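# Transfer upper 96-well plate from rack K1 to nest N1

## Task

Take the top 96-well plate off stack rack K1 and place it in plate nest N1, resting flat within the nest's locators and turned so its well A1 lies at the nest corner labelled A1. The plate underneath must stay in K1 exactly as it is now. The result only counts if it holds without the robot, so release the plate and move the gripper away at the end.

## Robot and tools

ROBOT. Two arms, left_arm and right_arm, each ending in a parallel two-finger gripper. The second arm may be parked out of the way. Well A1 sits at the plate's clipped corner. Brief disturbances may tug a held part or shove a loose one.

FRAME. Every pose lives in one scene frame: origin on the tabletop midway between the arms, +z up, +x outward over the table, and left_arm on the +y side. The names left and right do not correspond to image sides. Printed hand positions can be somewhat off, especially at long reach. On the gripper itself, fingers extend along its +z axis and close along its y axis. end_effector_position is the point between the pads when shut; closed fingertips stick out about 33 mm past it, fully open ones about 9 mm. Closing pushes the tips roughly 24 mm farther from the arm, so keep that clearance above a surface.

THE ROW. Every motion command uses a row of 20 numbers, covering both arms even when one is idle: left x, y, z (metres), qw, qx, qy, qz (quaternion, w first), gripper position, force_limit, speed; then the same ten for the right arm. Position and quaternion are absolute targets in the scene frame. The three gripper numbers range -1 to 1. position: +1 fully open (140 mm), about -0.8 pads touching, -1 closes until blocked. force_limit: roughly 14 N at -1, 60 N at 0, 107 N at +1. speed: gap change of about 30 mm/s at -1, 140 at 0, 250 at +1. To keep an arm still, resend its last reported pose and its same three gripper numbers; a 0 there is a real command. To hold an orientation steady, repeat the identical quaternion every row rather than copying the drifting reported one.

execute_actions(actions): a list of up to 15 actions; each action is a table of up to 15 rows, one per 1/30 s step, the last row held for the remaining steps. An empty list just returns state and images. An action is rejected for both arms if any target lies over 0.6 m from that gripper's current position along one of its own axes; a malformed action or a failing first action rejects the whole call. Each step the commanded pose is clipped to within 70 mm and 16 degrees of the measured pose, so far targets need several actions; position wins over orientation when both cannot be met.

move(target, speed, blocking): target is one 20-number row of absolute poses; each gripper travels a straight line to it and both paths finish together, lasting 0.5 to 10 s. speed is the path top speed in m/s, 0.002 to 0.5 (default 0.25), turn rate up to twice that in rad/s. Paths ignore obstacles and the other arm; grippers can lag, stray, or overshoot speed near full stretch. Faster moves and targets placed deeper past a contact hit harder. blocking=false returns after 0.5 s; then use wait(0) or stop before issuing another move or execute_actions.

wait(seconds): 0 to 10 s, arms keep their last command; returns early when a running move ends. stop(): brakes a running move, needing room. zoom_image(camera, region): camera is cam_high, cam_left_wrist or cam_right_wrist; region [x0, y0, x1, y1] in pixels, at most 504 by 504. finished_scene(scene): pass the current scene number once the plate is released and the arm is clear; irreversible.

RESULTS. Each result has a line left_arm: … | right_arm: … with gripper pose, plus images from cam_high, cam_left_wrist, cam_right_wrist (504x504 each) and calibration updates. A move adds a move: line with its ending (done, off_target, moving, held, fault) and limits (paced means the sent pose was clipped; held means a check blocked steps, after which the arm may surge), plus each gripper's distance from its target. Hand target lines show the pose each arm is currently driven to. pose unreachable means the clearance check altered that arm's command. object_status: 0 moving, 1 stopped while opening, 2 stopped while closing (a grip), 3 reached requested position or pads met. After closing at -1, confirm it reads 2. To squeeze harder while gripped, raise force_limit and change position slightly, e.g. -1 to -0.98. position_measured is in counts: 3 fully open, 230 pads together. External joint torques estimate outside loads, including a held object's weight.

AVOID. Exceeding joint load limits (waist and shoulder 35, upper arm roll 32, elbow 30, forearm roll, wrist pitch, wrist roll 12 N m) causes a 10 s torque fault stop. Long heavy holds can overheat a motor (MOTOR HOT warning, then OVER-TEMPERATURE FAULT brakes). Do not let the arms collide or press on each other. Never drop, slam or push things off the table, and do not disturb the lower plate in K1. Move smoothly, lift straight up off the stack, lower gently into N1 and check the A1 corner before releasing.

Each tool is called by a JSON object that holds its "op" and its "data".

## Session

{"op": "execute_actions", "data": {"actions": []}}

{"op": "zoom_image", "data": {"camera": "cam_high", "region": [0,0,504,504]}}

Scene clock: 0.00 s.
left_arm: end_effector_position=(+0.4912, +0.3129, +0.4140) position_measured=3 object_status=3 end_effector_quat_wxyz=(+0.008, +0.883, -0.469, -0.004) | right_arm: end_effector_position=(+0.2561, +0.0374, +0.2349) position_measured=3 object_status=3 end_effector_quat_wxyz=(-0.034, +0.976, -0.148, -0.156)
Joint positions: left_arm=[ 0.016 -0.002 -0.005 -1.568 -0.013  1.555 -0.789] | right_arm=[ 0.937 -0.104 -0.028 -2.155  0.306  1.901 -0.611]
Joint velocities: left_arm=[-0.001  0.     0.001  0.001 -0.     0.001 -0.   ] | right_arm=[-0.001 -0.001  0.001 -0.    -0.001  0.    -0.002]
Joint torques (N m, as the joint torque sensors report them, + toward a larger angle): no reading
External joint torques (N m, as the arm's controller estimates them; a push from outside toward a larger angle lowers the number): no reading
Hand target (left_arm): +0.491, +0.313, +0.414; +0.008, +0.883, -0.469, -0.004
Hand target (right_arm): +0.256, +0.037, +0.235; -0.034, +0.976, -0.148, -0.156

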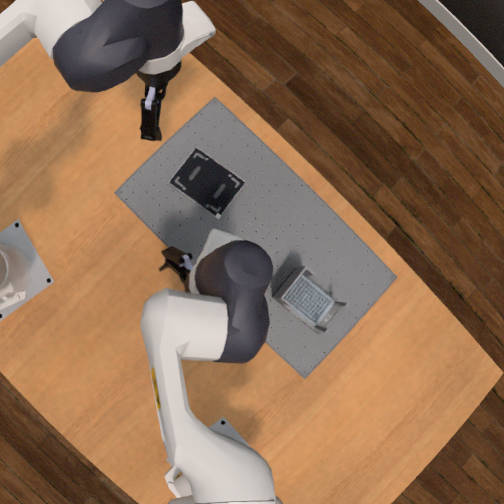

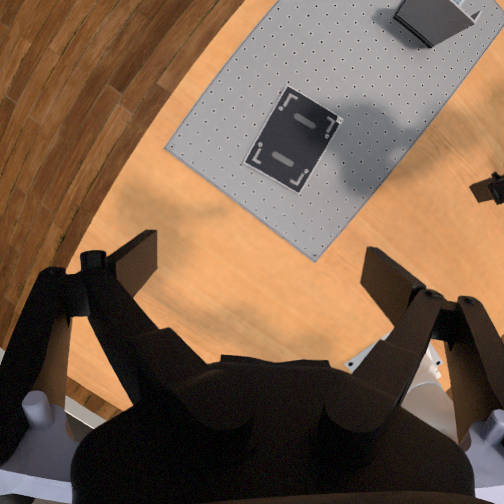

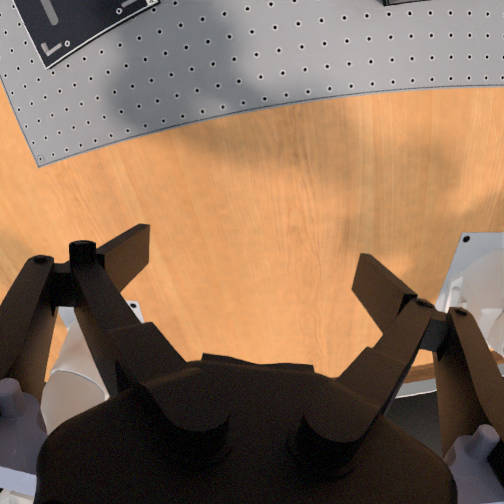

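Region (0, 0, 504, 504) of cam_high's 504x504 image, scaled by 1.000.

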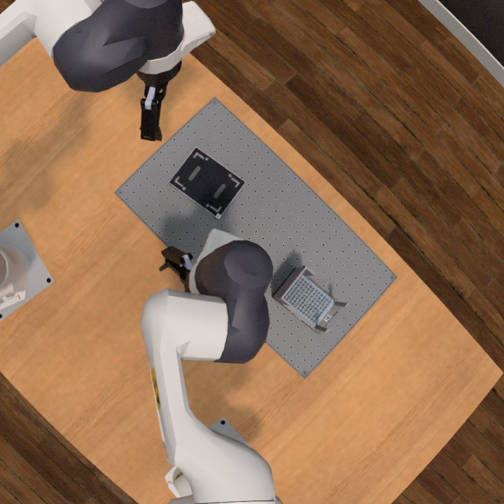

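{"op": "zoom_image", "data": {"camera": "cam_high", "region": [260,250,360,350]}}

{"op": "zoom_image", "data": {"camera": "cam_high", "region": [160,135,260,235]}}

{"op": "zoom_image", "data": {"camera": "cam_left_wrist", "region": [230,70,360,200]}}

Region (260, 250, 360, 350) of cam_high's 504x504 image, scaled by 5.040, with more detail than that image has.

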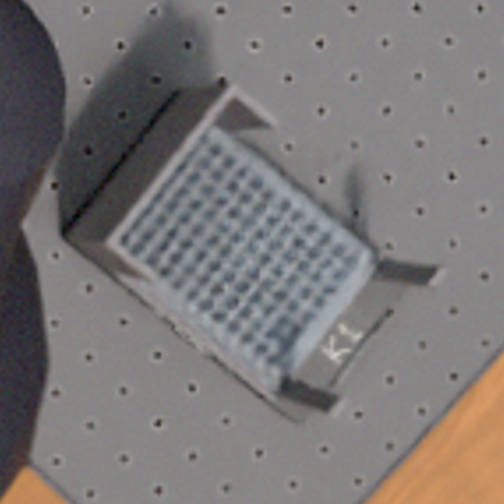

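Region (160, 135, 260, 235) of cam_high's 504x504 image, scaled by 5.040, with more detail than that image has.

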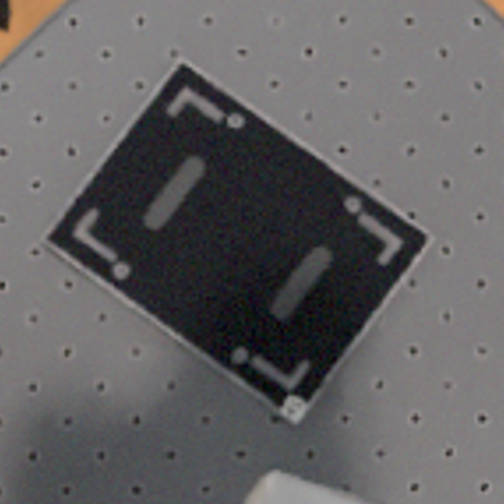

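Region (230, 70, 360, 200) of cam_left_wrist's 504x504 image, scaled by 3.877, with more detail than that image has.

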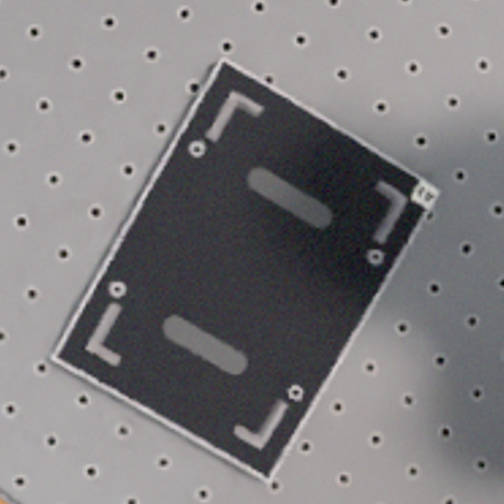

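{"op": "move", "data": {"target": [0.3,0.6,0.4,0.008,0.883,-0.469,0,1,0,0,0.465,-0.16,0.3,0,0.755,-0.656,0,1,0,0], "speed": 0.4}}

{"op": "zoom_image", "data": {"camera": "cam_right_wrist", "region": [150,100,350,300]}}

Scene clock: 13.50 s.
left_arm: end_effector_position=(+0.3000, +0.5959, +0.4007) position_measured=3 object_status=3 end_effector_quat_wxyz=(+0.007, +0.886, -0.464, +0.005) | right_arm: end_effector_position=(+0.4670, -0.1595, +0.2998) position_measured=3 object_status=3 end_effector_quat_wxyz=(-0.001, +0.761, -0.649, +0.002)
Joint positions: left_arm=[ 0.121 -0.576  0.401 -2.111  0.197  1.57  -0.349] | right_arm=[ 0.571 -0.113 -0.058 -1.992 -0.01   1.883  0.227]
Joint velocities: left_arm=[-0.     0.    -0.    -0.001  0.    -0.     0.011] | right_arm=[-0.002  0.001  0.     0.    -0.002  0.     0.029]
Joint torques (N m, as the joint torque sensors report them, + toward a larger angle): left_arm=[ -1.03 -10.72  -6.46  21.72   1.33   2.07   0.34] | right_arm=[ -0.29 -27.39   1.13  25.61  -0.24   2.29   0.4 ]
External joint torques (N m, as the arm's controller estimates them; a push from outside toward a larger angle lowers the number): left_arm=[-1.   -1.94  0.6  -1.36  0.57 -0.43  0.34] | right_arm=[-0.14  0.94  1.18  1.15 -0.98 -0.21  0.4 ]
Hand target (left_arm): +0.299, +0.596, +0.400; +0.008, +0.883, -0.468, +0.003
Hand target (right_arm): +0.467, -0.161, +0.300; +0.001, +0.756, -0.655, +0.003
Off the commanded pose (left_arm): 0.004 m, 1 deg.
Off the commanded pose (right_arm): 0.002 m, 1 deg.
move: off_target (left_arm)
camera_calibration (this result's frames):
cam_left_wrist: T_world_to_cam=[[-0.778725, -0.627234, 0.012795, 0.607587], [-0.597856, 0.748124, 0.287886, -0.376294], [-0.190145, 0.216535, -0.957579, 0.502049], [0, 0, 0, 1]] pos_world=[0.343636, 0.553903, 0.581307]
cam_right_wrist: T_world_to_cam=[[-0.959547, -0.281449, -0.00750685, 0.409971], [-0.271554, 0.918115, 0.288657, 0.195464], [-0.07435, 0.279019, -0.957403, 0.555605], [0, 0, 0, 1]] pos_world=[0.487775, -0.219096, 0.478594]

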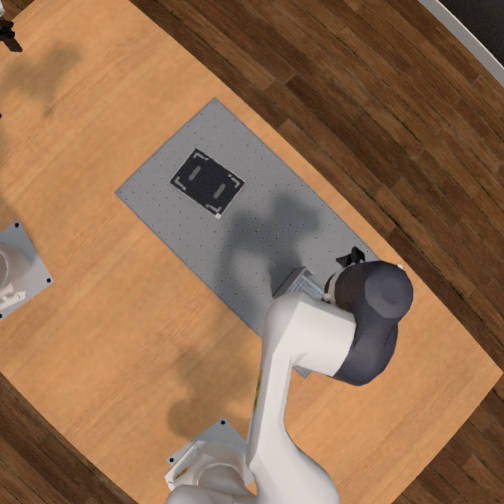

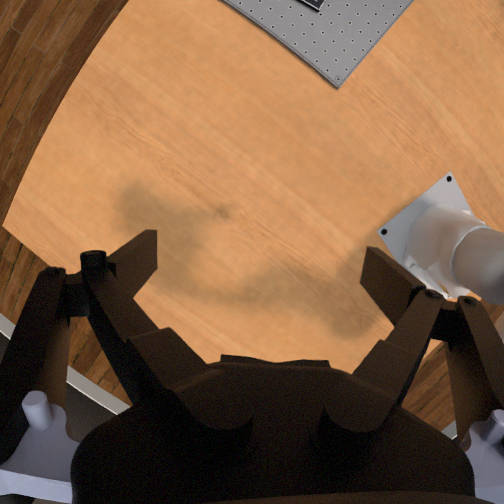

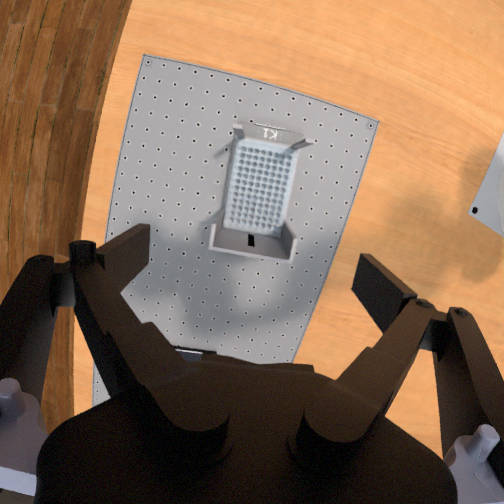

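Region (150, 100, 350, 300) of cam_right_wrist's 504x504 image, scaled by 2.520, with more detail than that image has.

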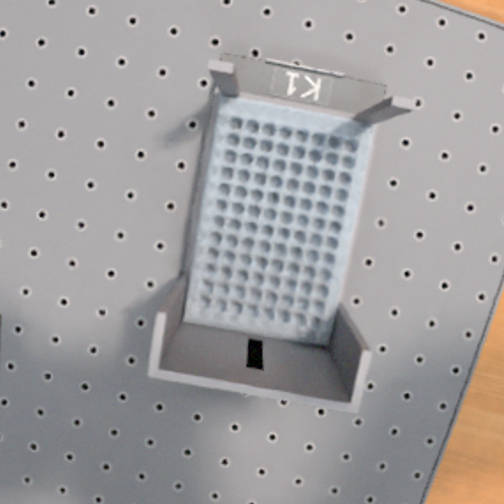

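{"op": "zoom_image", "data": {"camera": "cam_right_wrist", "region": [205,190,305,270]}}

{"op": "zoom_image", "data": {"camera": "cam_right_wrist", "region": [220,110,320,190]}}

Region (205, 190, 305, 270) of cam_right_wrist's 504x504 image, scaled by 5.040, with more detail than that image has; it fills the top 403 rows of this view, and the rest is white.

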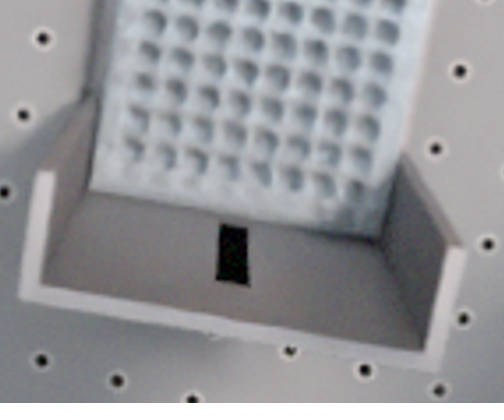

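Region (220, 110, 320, 190) of cam_right_wrist's 504x504 image, scaled by 5.040, with more detail than that image has; it fills the top 403 rows of this view, and the rest is white.

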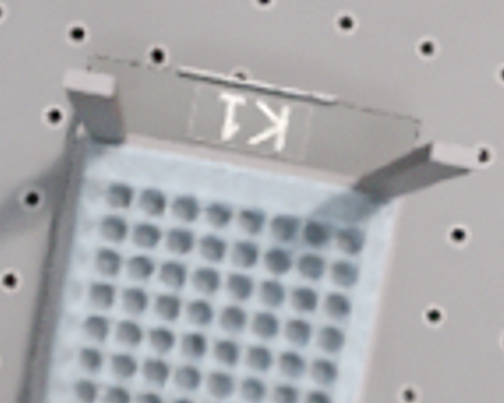

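{"op": "move", "data": {"target": [0.3,0.596,0.4,0.007,0.886,-0.464,0.005,1,0,0,0.469,-0.18,0.17,0,0.746,-0.666,0,0.7,0,0]}}

{"op": "zoom_image", "data": {"camera": "cam_right_wrist", "region": [140,90,380,330]}}

Scene clock: 29.37 s.
left_arm: end_effector_position=(+0.2998, +0.5957, +0.4003) position_measured=3 object_status=3 end_effector_quat_wxyz=(+0.007, +0.885, -0.466, +0.004) | right_arm: end_effector_position=(+0.4694, -0.1796, +0.1698) position_measured=41 object_status=3 end_effector_quat_wxyz=(+0.002, +0.746, -0.666, +0.002)
Joint positions: left_arm=[ 0.121 -0.576  0.401 -2.112  0.197  1.57  -0.345] | right_arm=[ 0.554 -0.019 -0.081 -2.226 -0.008  2.205  0.236]
Joint velocities: left_arm=[-0.    -0.    -0.     0.    -0.    -0.     0.001] | right_arm=[-0.001 -0.     0.     0.001  0.001  0.011  0.001]
Joint torques (N m, as the joint torque sensors report them, + toward a larger angle): left_arm=[ 0.48 -9.84 -7.61 21.79  0.68  2.8  -0.12] | right_arm=[ -0.59 -29.73  -0.84  22.59   1.47   3.03  -0.13]
External joint torques (N m, as the arm's controller estimates them; a push from outside toward a larger angle lowers the number): left_arm=[ 0.53 -1.04 -0.51 -1.31 -0.08  0.3  -0.12] | right_arm=[-0.54  0.34 -0.81 -0.38  0.84  0.55 -0.13]
Hand target (left_arm): +0.300, +0.596, +0.400; +0.007, +0.886, -0.464, +0.005
Hand target (right_arm): +0.471, -0.181, +0.170; +0.000, +0.745, -0.667, +0.001
Off the commanded pose (left_arm): 0.000 m, 0 deg.
Off the commanded pose (right_arm): 0.001 m, 0 deg.
move: done
camera_calibration (this result's frames):
cam_left_wrist: T_world_to_cam=[[-0.78088, -0.624532, 0.013653, 0.606017], [-0.595004, 0.75026, 0.288235, -0.378477], [-0.190255, 0.216953, -0.957462, 0.501378], [0, 0, 0, 1]] pos_world=[0.343421, 0.553658, 0.580867]
cam_right_wrist: T_world_to_cam=[[-0.971604, -0.236605, -0.00192791, 0.418386], [-0.227269, 0.930934, 0.285852, 0.234069], [-0.0658394, 0.278173, -0.958272, 0.43295], [0, 0, 0, 1]] pos_world=[0.488207, -0.239346, 0.348781]

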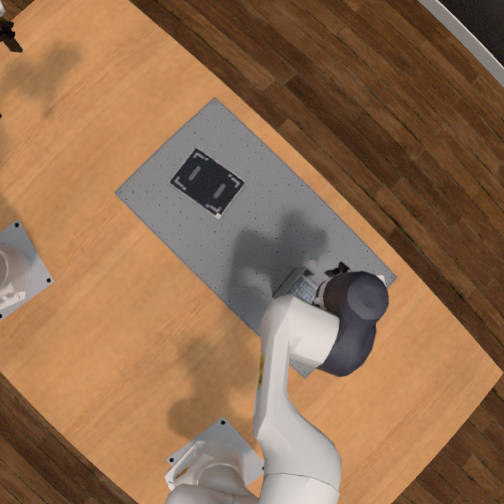

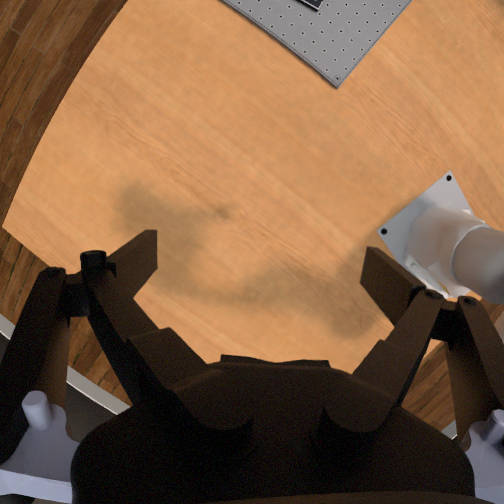

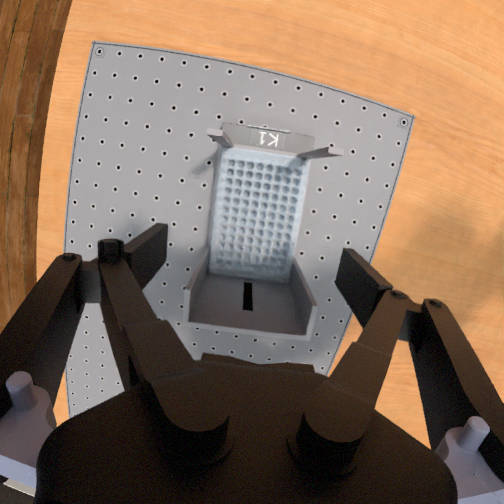

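Region (140, 90, 380, 330) of cam_right_wrist's 504x504 image, scaled by 2.100, with more detail than that image has.

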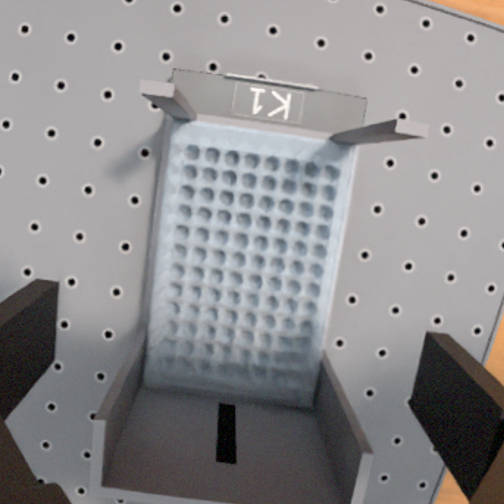

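{"op": "zoom_image", "data": {"camera": "cam_right_wrist", "region": [195,235,305,295]}}

{"op": "zoom_image", "data": {"camera": "cam_right_wrist", "region": [205,135,325,195]}}

Region (195, 235, 305, 295) of cam_right_wrist's 504x504 image, scaled by 4.582, with more detail than that image has; it fills the top 275 rows of this view, and the rest is white.

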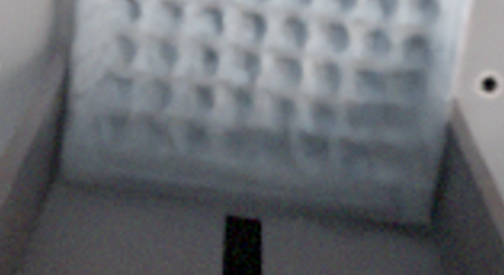

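Region (205, 135, 325, 195) of cam_right_wrist's 504x504 image, scaled by 4.200, with more detail than that image has.

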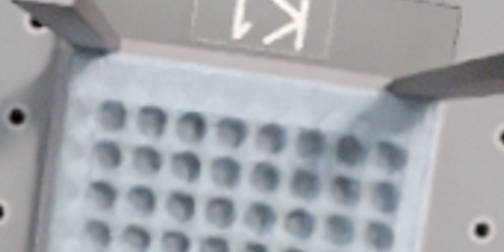

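{"op": "move", "data": {"target": [0.3,0.596,0.4,0.007,0.886,-0.464,0.005,1,0,0,0.47,-0.19,0.085,0,0.746,-0.666,0,0.5,0,0], "speed": 0.12}}

{"op": "zoom_image", "data": {"camera": "cam_right_wrist", "region": [140,110,380,350]}}

Scene clock: 41.57 s.
left_arm: end_effector_position=(+0.2998, +0.5957, +0.4002) position_measured=3 object_status=3 end_effector_quat_wxyz=(+0.007, +0.885, -0.466, +0.004) | right_arm: end_effector_position=(+0.4698, -0.1895, +0.0847) position_measured=66 object_status=3 end_effector_quat_wxyz=(+0.002, +0.744, -0.668, +0.001)
Joint positions: left_arm=[ 0.121 -0.576  0.401 -2.112  0.197  1.57  -0.345] | right_arm=[ 0.542  0.11  -0.088 -2.313  0.008  2.42   0.211]
Joint velocities: left_arm=[ 0.001  0.001 -0.001  0.001  0.001 -0.    -0.   ] | right_arm=[ 0.001 -0.     0.001  0.001  0.002  0.012 -0.008]
Joint torques (N m, as the joint torque sensors report them, + toward a larger angle): left_arm=[  0.54 -10.2   -7.76  21.93   0.67   2.79  -0.14] | right_arm=[ -1.29 -31.36  -0.35  20.42   1.38   3.04  -0.4 ]
External joint torques (N m, as the arm's controller estimates them; a push from outside toward a larger angle lowers the number): left_arm=[ 0.56 -1.41 -0.7  -1.17 -0.1   0.29 -0.14] | right_arm=[-1.34  0.94 -0.2  -0.41  0.86  0.57 -0.4 ]
Hand target (left_arm): +0.300, +0.596, +0.400; +0.007, +0.886, -0.464, +0.005
Hand target (right_arm): +0.471, -0.191, +0.084; +0.000, +0.745, -0.667, +0.001
Off the commanded pose (left_arm): 0.000 m, 0 deg.
Off the commanded pose (right_arm): 0.001 m, 0 deg.
move: done
camera_calibration (this result's frames):
cam_left_wrist: T_world_to_cam=[[-0.780905, -0.624497, 0.0138294, 0.605886], [-0.594917, 0.750301, 0.288309, -0.378527], [-0.190425, 0.216915, -0.957437, 0.501346], [0, 0, 0, 1]] pos_world=[0.343416, 0.553634, 0.580761]
cam_right_wrist: T_world_to_cam=[[-0.972681, -0.232141, -0.00165586, 0.417548], [-0.22286, 0.931746, 0.286677, 0.265725], [-0.0650068, 0.279215, -0.958026, 0.353961], [0, 0, 0, 1]] pos_world=[0.488371, -0.24949, 0.263618]

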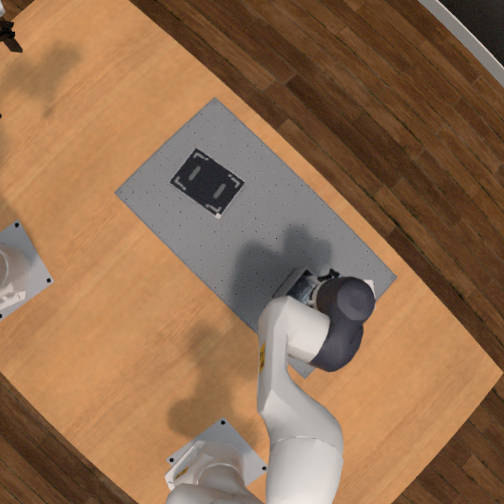

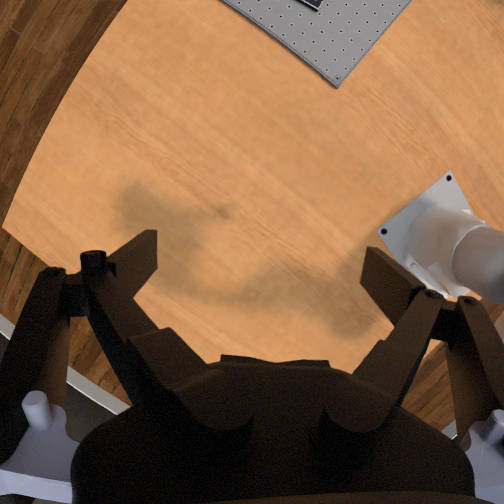

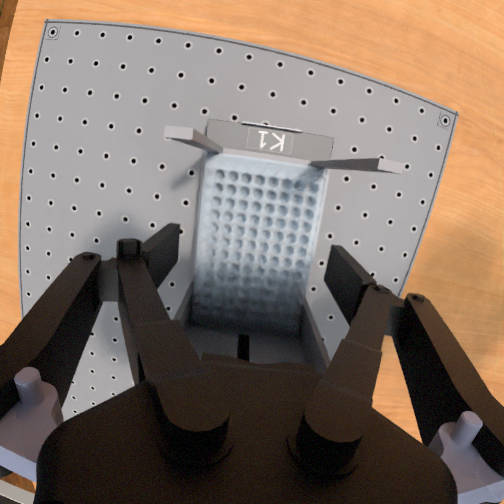

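Region (140, 110, 380, 350) of cam_right_wrist's 504x504 image, scaled by 2.100, with more detail than that image has.

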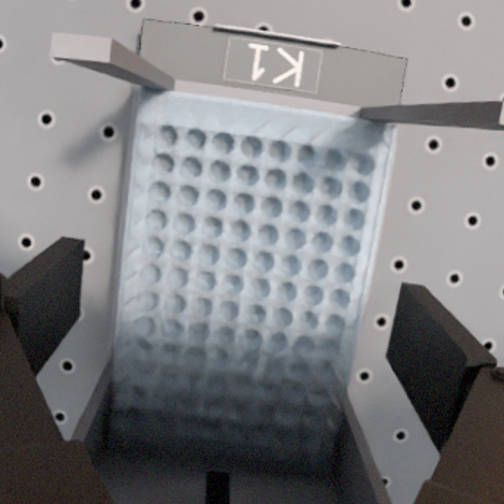

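{"op": "move", "data": {"target": [0.3,0.596,0.4,0.007,0.886,-0.464,0.005,1,0,0,0.4685,-0.19,0.0745,0,0.746,-0.666,0,0.5,0,0], "speed": 0.05}}

{"op": "move", "data": {"target": [0.3,0.596,0.4,0.007,0.886,-0.464,0.005,1,0,0,0.4685,-0.19,0.0745,0,0.746,-0.666,0,-1,-0.2,-0.7]}}

{"op": "zoom_image", "data": {"camera": "cam_right_wrist", "region": [140,110,380,350]}}

Scene clock: 47.73 s.
left_arm: end_effector_position=(+0.2998, +0.5957, +0.4002) position_measured=3 object_status=3 end_effector_quat_wxyz=(+0.008, +0.885, -0.466, +0.004) | right_arm: end_effector_position=(+0.4681, -0.1898, +0.0752) position_measured=66 object_status=3 end_effector_quat_wxyz=(+0.002, +0.745, -0.668, +0.001)
Joint positions: left_arm=[ 0.121 -0.576  0.401 -2.113  0.197  1.57  -0.345] | right_arm=[ 0.542  0.124 -0.088 -2.324  0.013  2.446  0.206]
Joint velocities: left_arm=[ 0.001 -0.    -0.     0.002  0.001 -0.001 -0.   ] | right_arm=[-0.     0.001  0.001 -0.001  0.003  0.015 -0.004]
Joint torques (N m, as the joint torque sensors report them, + toward a larger angle): left_arm=[  0.42 -10.11  -7.9   22.12   0.71   2.8   -0.11] | right_arm=[ -0.59 -31.79   0.36  19.67   1.42   2.98  -0.35]
External joint torques (N m, as the arm's controller estimates them; a push from outside toward a larger angle lowers the number): left_arm=[ 0.33 -1.13 -0.95 -1.1  -0.07  0.29 -0.11] | right_arm=[-0.57  0.63  0.6  -0.85  0.91  0.51 -0.35]
Hand target (left_arm): +0.300, +0.596, +0.400; +0.007, +0.886, -0.464, +0.005
Hand target (right_arm): +0.469, -0.190, +0.074; +0.000, +0.746, -0.666, +0.000
Off the commanded pose (left_arm): 0.000 m, 0 deg.
Off the commanded pose (right_arm): 0.001 m, 0 deg.
move: done
camera_calibration (this result's frames):
cam_left_wrist: T_world_to_cam=[[-0.780913, -0.624486, 0.0138852, 0.605845], [-0.594889, 0.750314, 0.288333, -0.378541], [-0.190478, 0.216903, -0.95743, 0.501333], [0, 0, 0, 1]] pos_world=[0.343415, 0.553626, 0.580724]
cam_right_wrist: T_world_to_cam=[[-0.972455, -0.233085, -0.00179161, 0.415561], [-0.223699, 0.93108, 0.288181, 0.268583], [-0.0655024, 0.280644, -0.957574, 0.34527], [0, 0, 0, 1]] pos_world=[0.486812, -0.250109, 0.253966]

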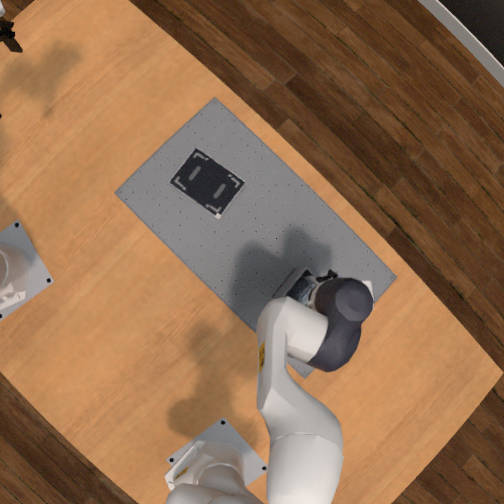

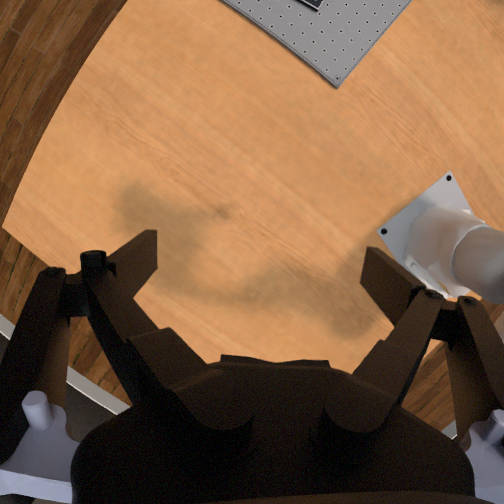

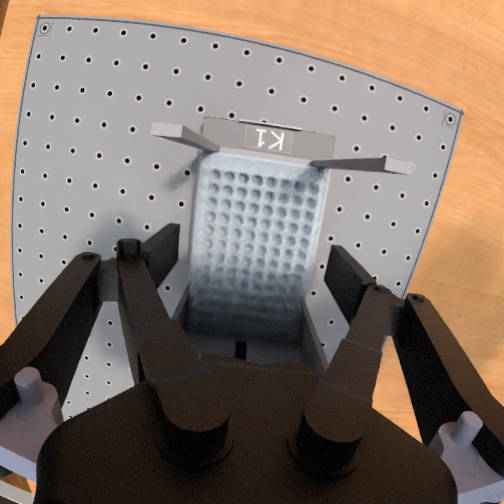

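Scene clock: 48.43 s.
left_arm: end_effector_position=(+0.2998, +0.5957, +0.4002) position_measured=3 object_status=3 end_effector_quat_wxyz=(+0.008, +0.885, -0.466, +0.004) | right_arm: end_effector_position=(+0.4688, -0.1895, +0.0758) position_measured=105 object_status=2 end_effector_quat_wxyz=(+0.000, +0.745, -0.667, +0.001)
Joint positions: left_arm=[ 0.121 -0.576  0.401 -2.113  0.197  1.57  -0.345] | right_arm=[ 0.542  0.123 -0.088 -2.324  0.013  2.447  0.205]
Joint velocities: left_arm=[ 0.001 -0.002  0.    -0.002  0.    -0.001  0.001] | right_arm=[-0.002 -0.001  0.    -0.     0.001  0.    -0.001]
Joint torques (N m, as the joint torque sensors report them, + toward a larger angle): left_arm=[ 0.46 -9.77 -7.87 21.96  0.64  2.77 -0.1 ] | right_arm=[ -0.75 -31.17   0.58  19.33   1.38   3.18  -0.31]
External joint torques (N m, as the arm's controller estimates them; a push from outside toward a larger angle lowers the number): left_arm=[ 0.4  -0.86 -0.9  -1.16 -0.13  0.27 -0.1 ] | right_arm=[-0.71  1.33  0.83 -1.23  0.87  0.69 -0.31]
Hand target (left_arm): +0.300, +0.596, +0.400; +0.007, +0.886, -0.464, +0.005
Hand target (right_arm): +0.469, -0.190, +0.075; +0.000, +0.746, -0.666, +0.000
Off the commanded pose (left_arm): 0.000 m, 0 deg.
Off the commanded pose (right_arm): 0.001 m, 0 deg.
move: done
camera_calibration (this result's frames):
cam_left_wrist: T_world_to_cam=[[-0.780913, -0.624485, 0.0138892, 0.605842], [-0.594887, 0.750315, 0.288334, -0.378542], [-0.190482, 0.216902, -0.957429, 0.501332], [0, 0, 0, 1]] pos_world=[0.343415, 0.553625, 0.580722]
cam_right_wrist: T_world_to_cam=[[-0.972281, -0.233775, -0.00428725, 0.416269], [-0.225018, 0.930562, 0.288827, 0.268711], [-0.0635311, 0.281786, -0.957372, 0.345115], [0, 0, 0, 1]] pos_world=[0.487121, -0.249987, 0.254577]

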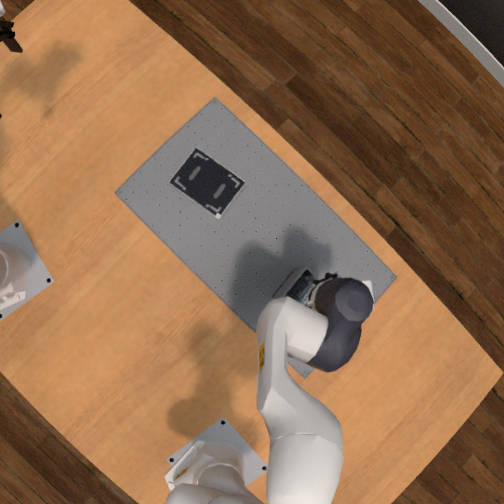

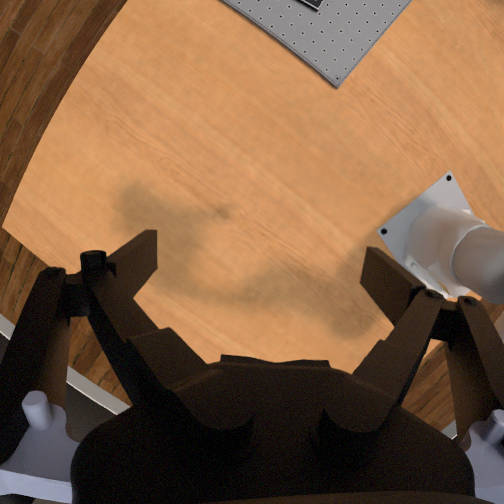

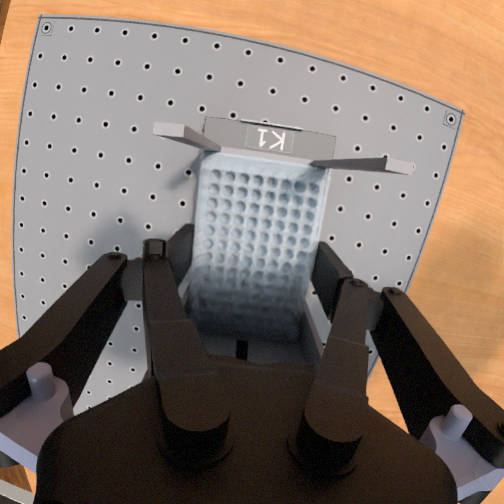

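Region (140, 110, 380, 350) of cam_right_wrist's 504x504 image, scaled by 2.100, with more detail than that image has.

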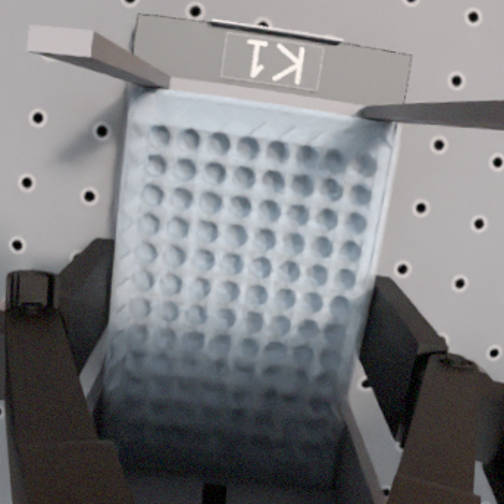

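{"op": "move", "data": {"target": [0.3,0.596,0.4,0.007,0.886,-0.464,0.005,1,0,0,0.4688,-0.19,0.13,0,0.746,-0.666,0,-1,-0.2,-0.7], "speed": 0.04}}

{"op": "zoom_image", "data": {"camera": "cam_right_wrist", "region": [140,110,380,350]}}

Scene clock: 54.27 s.
left_arm: end_effector_position=(+0.2997, +0.5957, +0.4002) position_measured=3 object_status=3 end_effector_quat_wxyz=(+0.008, +0.885, -0.466, +0.004) | right_arm: end_effector_position=(+0.4681, -0.1893, +0.1290) position_measured=105 object_status=2 end_effector_quat_wxyz=(-0.001, +0.746, -0.666, -0.001)
Joint positions: left_arm=[ 0.121 -0.576  0.401 -2.113  0.197  1.57  -0.345] | right_arm=[ 0.542  0.026 -0.09  -2.289  0.007  2.315  0.205]
Joint velocities: left_arm=[-0.001  0.001 -0.    -0.001  0.001 -0.001 -0.001] | right_arm=[ 0.002  0.     0.001  0.002  0.    -0.013 -0.   ]
Joint torques (N m, as the joint torque sensors report them, + toward a larger angle): left_arm=[  0.32 -10.28  -7.78  21.92   0.69   2.83  -0.13] | right_arm=[  0.25 -31.37   0.3   22.88  -0.03   2.39   0.05]
External joint torques (N m, as the arm's controller estimates them; a push from outside toward a larger angle lowers the number): left_arm=[ 0.36 -1.44 -0.69 -1.2  -0.08  0.33 -0.13] | right_arm=[ 0.14 -0.96  0.24  0.99 -0.61 -0.08  0.05]
Hand target (left_arm): +0.300, +0.596, +0.400; +0.007, +0.886, -0.464, +0.005
Hand target (right_arm): +0.468, -0.190, +0.130; -0.000, +0.746, -0.666, -0.000
Off the commanded pose (left_arm): 0.000 m, 0 deg.
Off the commanded pose (right_arm): 0.001 m, 0 deg.
move: done
camera_calibration (this result's frames):
cam_left_wrist: T_world_to_cam=[[-0.780918, -0.624479, 0.0139167, 0.605821], [-0.594873, 0.750322, 0.288346, -0.378549], [-0.190508, 0.216896, -0.957425, 0.501324], [0, 0, 0, 1]] pos_world=[0.343414, 0.553621, 0.580703]
cam_right_wrist: T_world_to_cam=[[-0.971418, -0.237337, -0.00422892, 0.414754], [-0.228084, 0.928315, 0.293615, 0.253387], [-0.06576, 0.286187, -0.955914, 0.397632], [0, 0, 0, 1]] pos_world=[0.486842, -0.250583, 0.307458]

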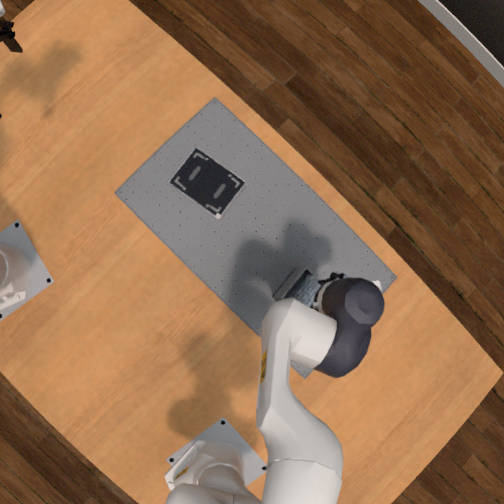

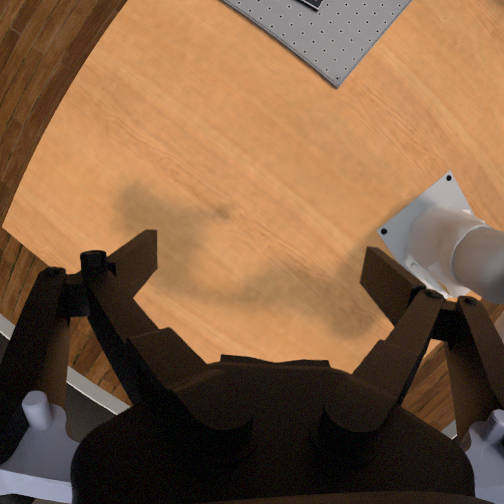

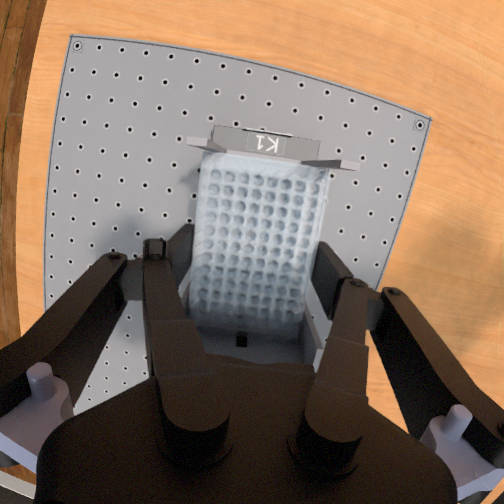

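Region (140, 110, 380, 350) of cam_right_wrist's 504x504 image, scaled by 2.100, with more detail than that image has.

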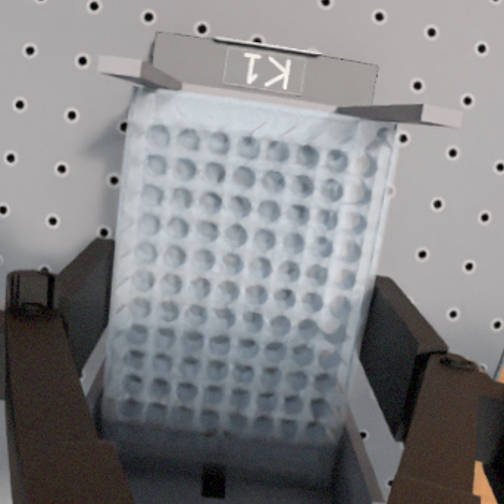

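{"op": "move", "data": {"target": [0.3,0.596,0.4,0.007,0.886,-0.464,0.005,1,0,0,0.4688,-0.19,0.215,0,0.746,-0.666,0,-1,-0.2,-0.7], "speed": 0.07}}

{"op": "move", "data": {"target": [0.3,0.596,0.4,0.007,0.886,-0.464,0.005,1,0,0,0.485,0.08,0.2,0,0.763,-0.646,0,-1,-0.2,-0.7]}}

{"op": "move", "data": {"target": [0.3,0.596,0.4,0.007,0.886,-0.464,0.005,1,0,0,0.49,0.195,0.10,0,0.763,-0.646,0,-1,-0.2,-0.7], "speed": 0.15}}

{"op": "zoom_image", "data": {"camera": "cam_right_wrist", "region": [140,110,380,350]}}

Scene clock: 63.00 s.
left_arm: end_effector_position=(+0.2997, +0.5957, +0.4001) position_measured=3 object_status=3 end_effector_quat_wxyz=(+0.008, +0.885, -0.466, +0.004) | right_arm: end_effector_position=(+0.4683, -0.1898, +0.2147) position_measured=105 object_status=2 end_effector_quat_wxyz=(-0.002, +0.748, -0.664, -0.002)
Joint positions: left_arm=[ 0.121 -0.576  0.401 -2.113  0.197  1.57  -0.345] | right_arm=[ 0.542 -0.085 -0.091 -2.183 -0.003  2.099  0.206]
Joint velocities: left_arm=[ 0.001 -0.    -0.    -0.    -0.     0.001  0.001] | right_arm=[-0.     0.001  0.001 -0.    -0.    -0.011 -0.   ]
Joint torques (N m, as the joint torque sensors report them, + toward a larger angle): left_arm=[ 0.32 -9.75 -8.12 21.76  0.68  2.8  -0.13] | right_arm=[  0.72 -28.21   1.88  24.72  -0.29   2.28   0.41]
External joint torques (N m, as the arm's controller estimates them; a push from outside toward a larger angle lowers the number): left_arm=[ 0.3  -0.8  -1.09 -1.43 -0.08  0.29 -0.13] | right_arm=[ 0.7   0.31  1.7   1.   -0.97 -0.21  0.41]
Hand target (left_arm): +0.300, +0.596, +0.400; +0.007, +0.886, -0.464, +0.005
Hand target (right_arm): +0.468, -0.190, +0.215; -0.000, +0.747, -0.665, -0.001
Off the commanded pose (left_arm): 0.000 m, 0 deg.
Off the commanded pose (right_arm): 0.001 m, 0 deg.
move: done
camera_calibration (this result's frames):
cam_left_wrist: T_world_to_cam=[[-0.780923, -0.624471, 0.0139492, 0.605797], [-0.594856, 0.75033, 0.28836, -0.378557], [-0.190539, 0.216889, -0.957421, 0.501315], [0, 0, 0, 1]] pos_world=[0.343414, 0.553616, 0.580679]
cam_right_wrist: T_world_to_cam=[[-0.970129, -0.242544, -0.00478996, 0.413715], [-0.233075, 0.926415, 0.295688, 0.230321], [-0.0672797, 0.287972, -0.955273, 0.480579], [0, 0, 0, 1]] pos_world=[0.487372, -0.251422, 0.392963]

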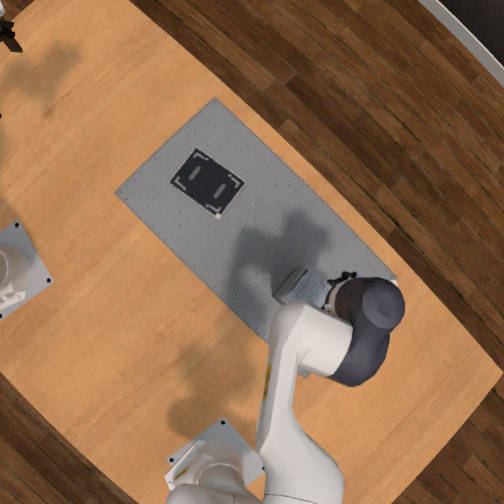

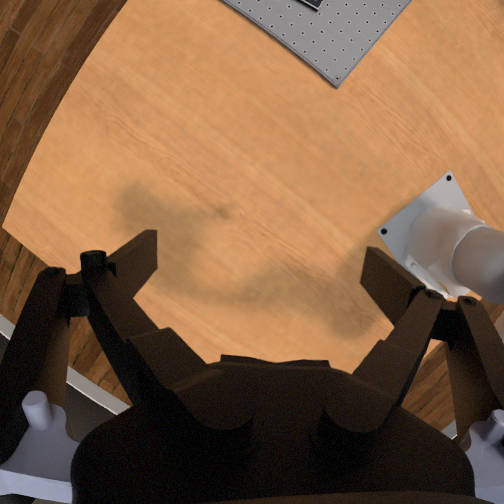

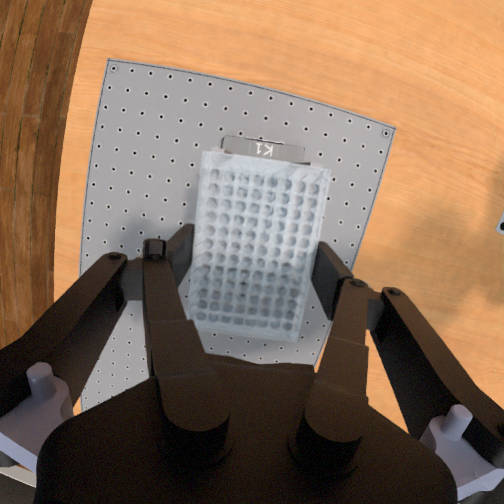

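Scene clock: 64.83 s.
left_arm: end_effector_position=(+0.2997, +0.5957, +0.4001) position_measured=3 object_status=3 end_effector_quat_wxyz=(+0.008, +0.885, -0.466, +0.004) | right_arm: end_effector_position=(+0.4810, +0.0818, +0.1994) position_measured=105 object_status=2 end_effector_quat_wxyz=(-0.001, +0.768, -0.640, -0.005)
Joint positions: left_arm=[ 0.121 -0.576  0.401 -2.113  0.197  1.57  -0.345] | right_arm=[ 0.799  0.377  0.047 -1.607 -0.008  1.983  0.535]
Joint velocities: left_arm=[ 0.001 -0.001  0.     0.    -0.001  0.     0.001] | right_arm=[ 0.005 -0.     0.    -0.    -0.001 -0.008  0.029]
Joint torques (N m, as the joint torque sensors report them, + toward a larger angle): left_arm=[  0.31 -10.12  -7.69  22.28   0.69   2.78  -0.12] | right_arm=[  2.12 -43.48   0.06  25.5    0.13   2.37   0.43]
External joint torques (N m, as the arm's controller estimates them; a push from outside toward a larger angle lowers the number): left_arm=[ 0.21 -1.26 -0.79 -0.83 -0.09  0.28 -0.12] | right_arm=[ 2.18  0.73 -0.79  1.23 -0.6  -0.11  0.43]
Hand target (left_arm): +0.300, +0.596, +0.400; +0.007, +0.886, -0.464, +0.005
Hand target (right_arm): +0.481, +0.082, +0.200; +0.001, +0.764, -0.646, -0.004
Off the commanded pose (left_arm): 0.000 m, 0 deg.
Off the commanded pose (right_arm): 0.004 m, 1 deg.
move: off_target (right_arm)
camera_calibration (this result's frames):
cam_left_wrist: T_world_to_cam=[[-0.780924, -0.624471, 0.0139516, 0.605796], [-0.594855, 0.75033, 0.288361, -0.378557], [-0.190541, 0.216889, -0.95742, 0.501314], [0, 0, 0, 1]] pos_world=[0.343414, 0.553615, 0.580677]
cam_right_wrist: T_world_to_cam=[[-0.952993, -0.302991, 0.000580442, 0.487498], [-0.288906, 0.909264, 0.299619, 0.0135762], [-0.0913098, 0.285367, -0.954059, 0.400183], [0, 0, 0, 1]] pos_world=[0.505045, 0.0211642, 0.377447]

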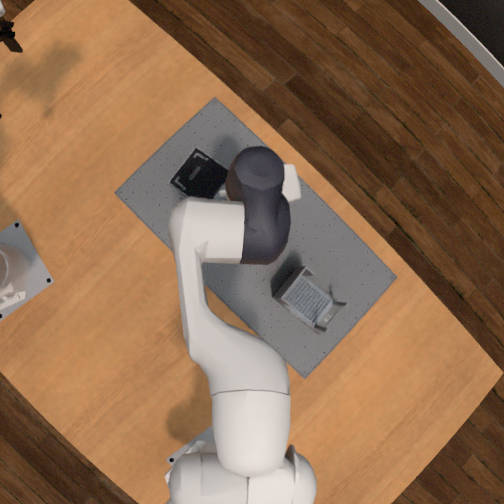

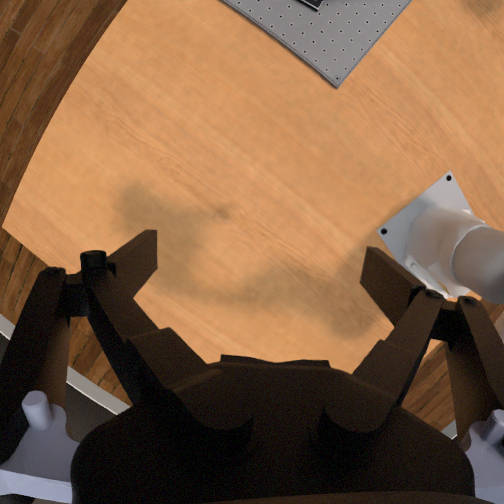

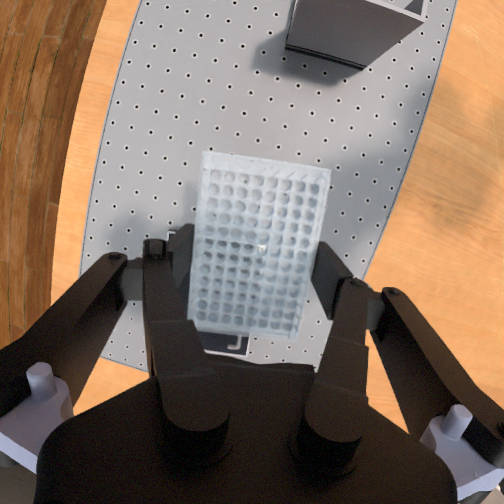

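Scene clock: 66.40 s.
left_arm: end_effector_position=(+0.2997, +0.5957, +0.4001) position_measured=3 object_status=3 end_effector_quat_wxyz=(+0.008, +0.885, -0.466, +0.004) | right_arm: end_effector_position=(+0.4894, +0.1947, +0.0993) position_measured=105 object_status=2 end_effector_quat_wxyz=(-0.000, +0.767, -0.642, -0.001)
Joint positions: left_arm=[ 0.121 -0.576  0.401 -2.113  0.197  1.57  -0.345] | right_arm=[ 0.928  0.767  0.031 -1.236 -0.022  2.002  0.652]
Joint velocities: left_arm=[ 0.001  0.002 -0.     0.    -0.001 -0.001 -0.   ] | right_arm=[ 0.002  0.    -0.     0.002 -0.    -0.008  0.017]
Joint torques (N m, as the joint torque sensors report them, + toward a larger angle): left_arm=[  0.46 -10.29  -7.8   22.05   0.69   2.82  -0.16] | right_arm=[  1.76 -53.08   0.64  25.95   0.99   2.27   0.38]
External joint torques (N m, as the arm's controller estimates them; a push from outside toward a larger angle lowers the number): left_arm=[ 0.49 -1.63 -0.76 -0.99 -0.08  0.32 -0.16] | right_arm=[ 1.73  0.44 -0.62  1.87  0.27 -0.19  0.38]
Hand target (left_arm): +0.300, +0.596, +0.400; +0.007, +0.886, -0.464, +0.005
Hand target (right_arm): +0.489, +0.195, +0.100; +0.001, +0.763, -0.646, -0.001
Off the commanded pose (left_arm): 0.000 m, 0 deg.
Off the commanded pose (right_arm): 0.001 m, 1 deg.
move: done
camera_calibration (this result's frames):
cam_left_wrist: T_world_to_cam=[[-0.780924, -0.62447, 0.0139546, 0.605793], [-0.594853, 0.750331, 0.288362, -0.378558], [-0.190544, 0.216888, -0.95742, 0.501313], [0, 0, 0, 1]] pos_world=[0.343414, 0.553615, 0.580675]
cam_right_wrist: T_world_to_cam=[[-0.954093, -0.299491, -0.00327343, 0.529985], [-0.28727, 0.911958, 0.29293, -0.0572567], [-0.0847449, 0.280423, -0.956128, 0.271197], [0, 0, 0, 1]] pos_world=[0.512189, 0.134892, 0.277806]

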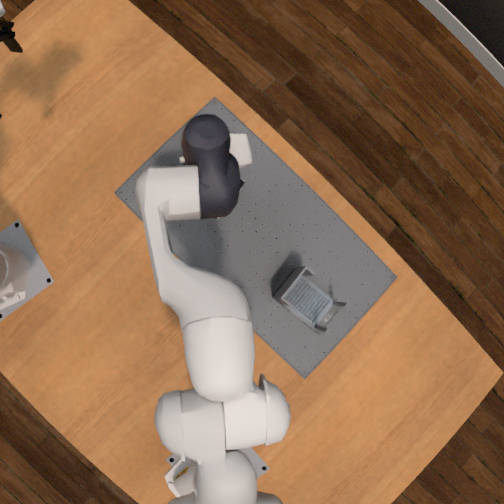

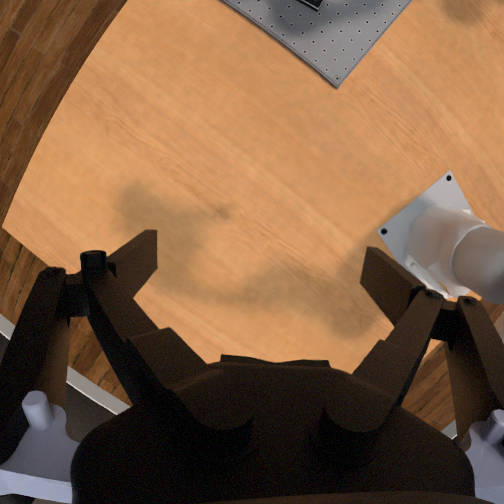

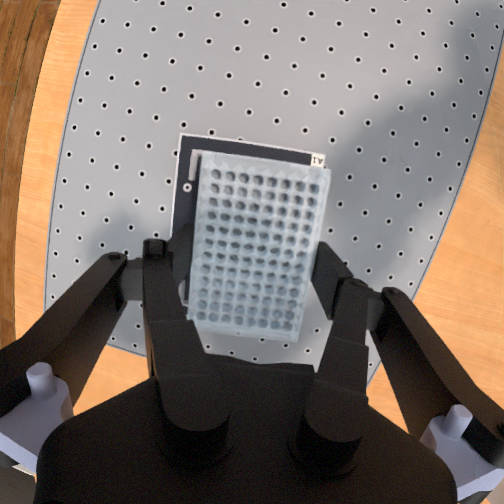

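Region (140, 110, 380, 350) of cam_right_wrist's 504x504 image, scaled by 2.100, with more detail than that image has.

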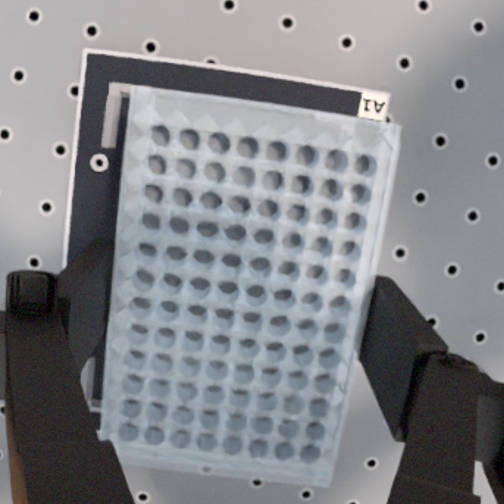

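{"op": "zoom_image", "data": {"camera": "cam_right_wrist", "region": [175,295,315,350]}}

{"op": "zoom_image", "data": {"camera": "cam_right_wrist", "region": [190,140,340,200]}}

Region (175, 295, 315, 350) of cam_right_wrist's 504x504 image, scaled by 3.600, with more detail than that image has; it fills the top 198 rows of this view, and the rest is white.

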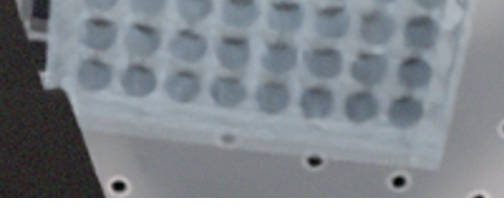

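Region (190, 140, 340, 200) of cam_right_wrist's 504x504 image, scaled by 3.360, with more detail than that image has; it fills the top 202 rows of this view, and the rest is white.

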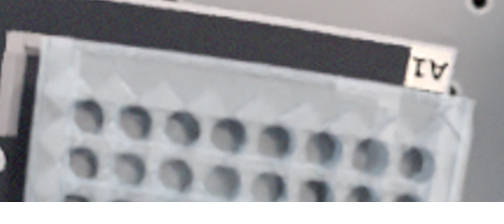

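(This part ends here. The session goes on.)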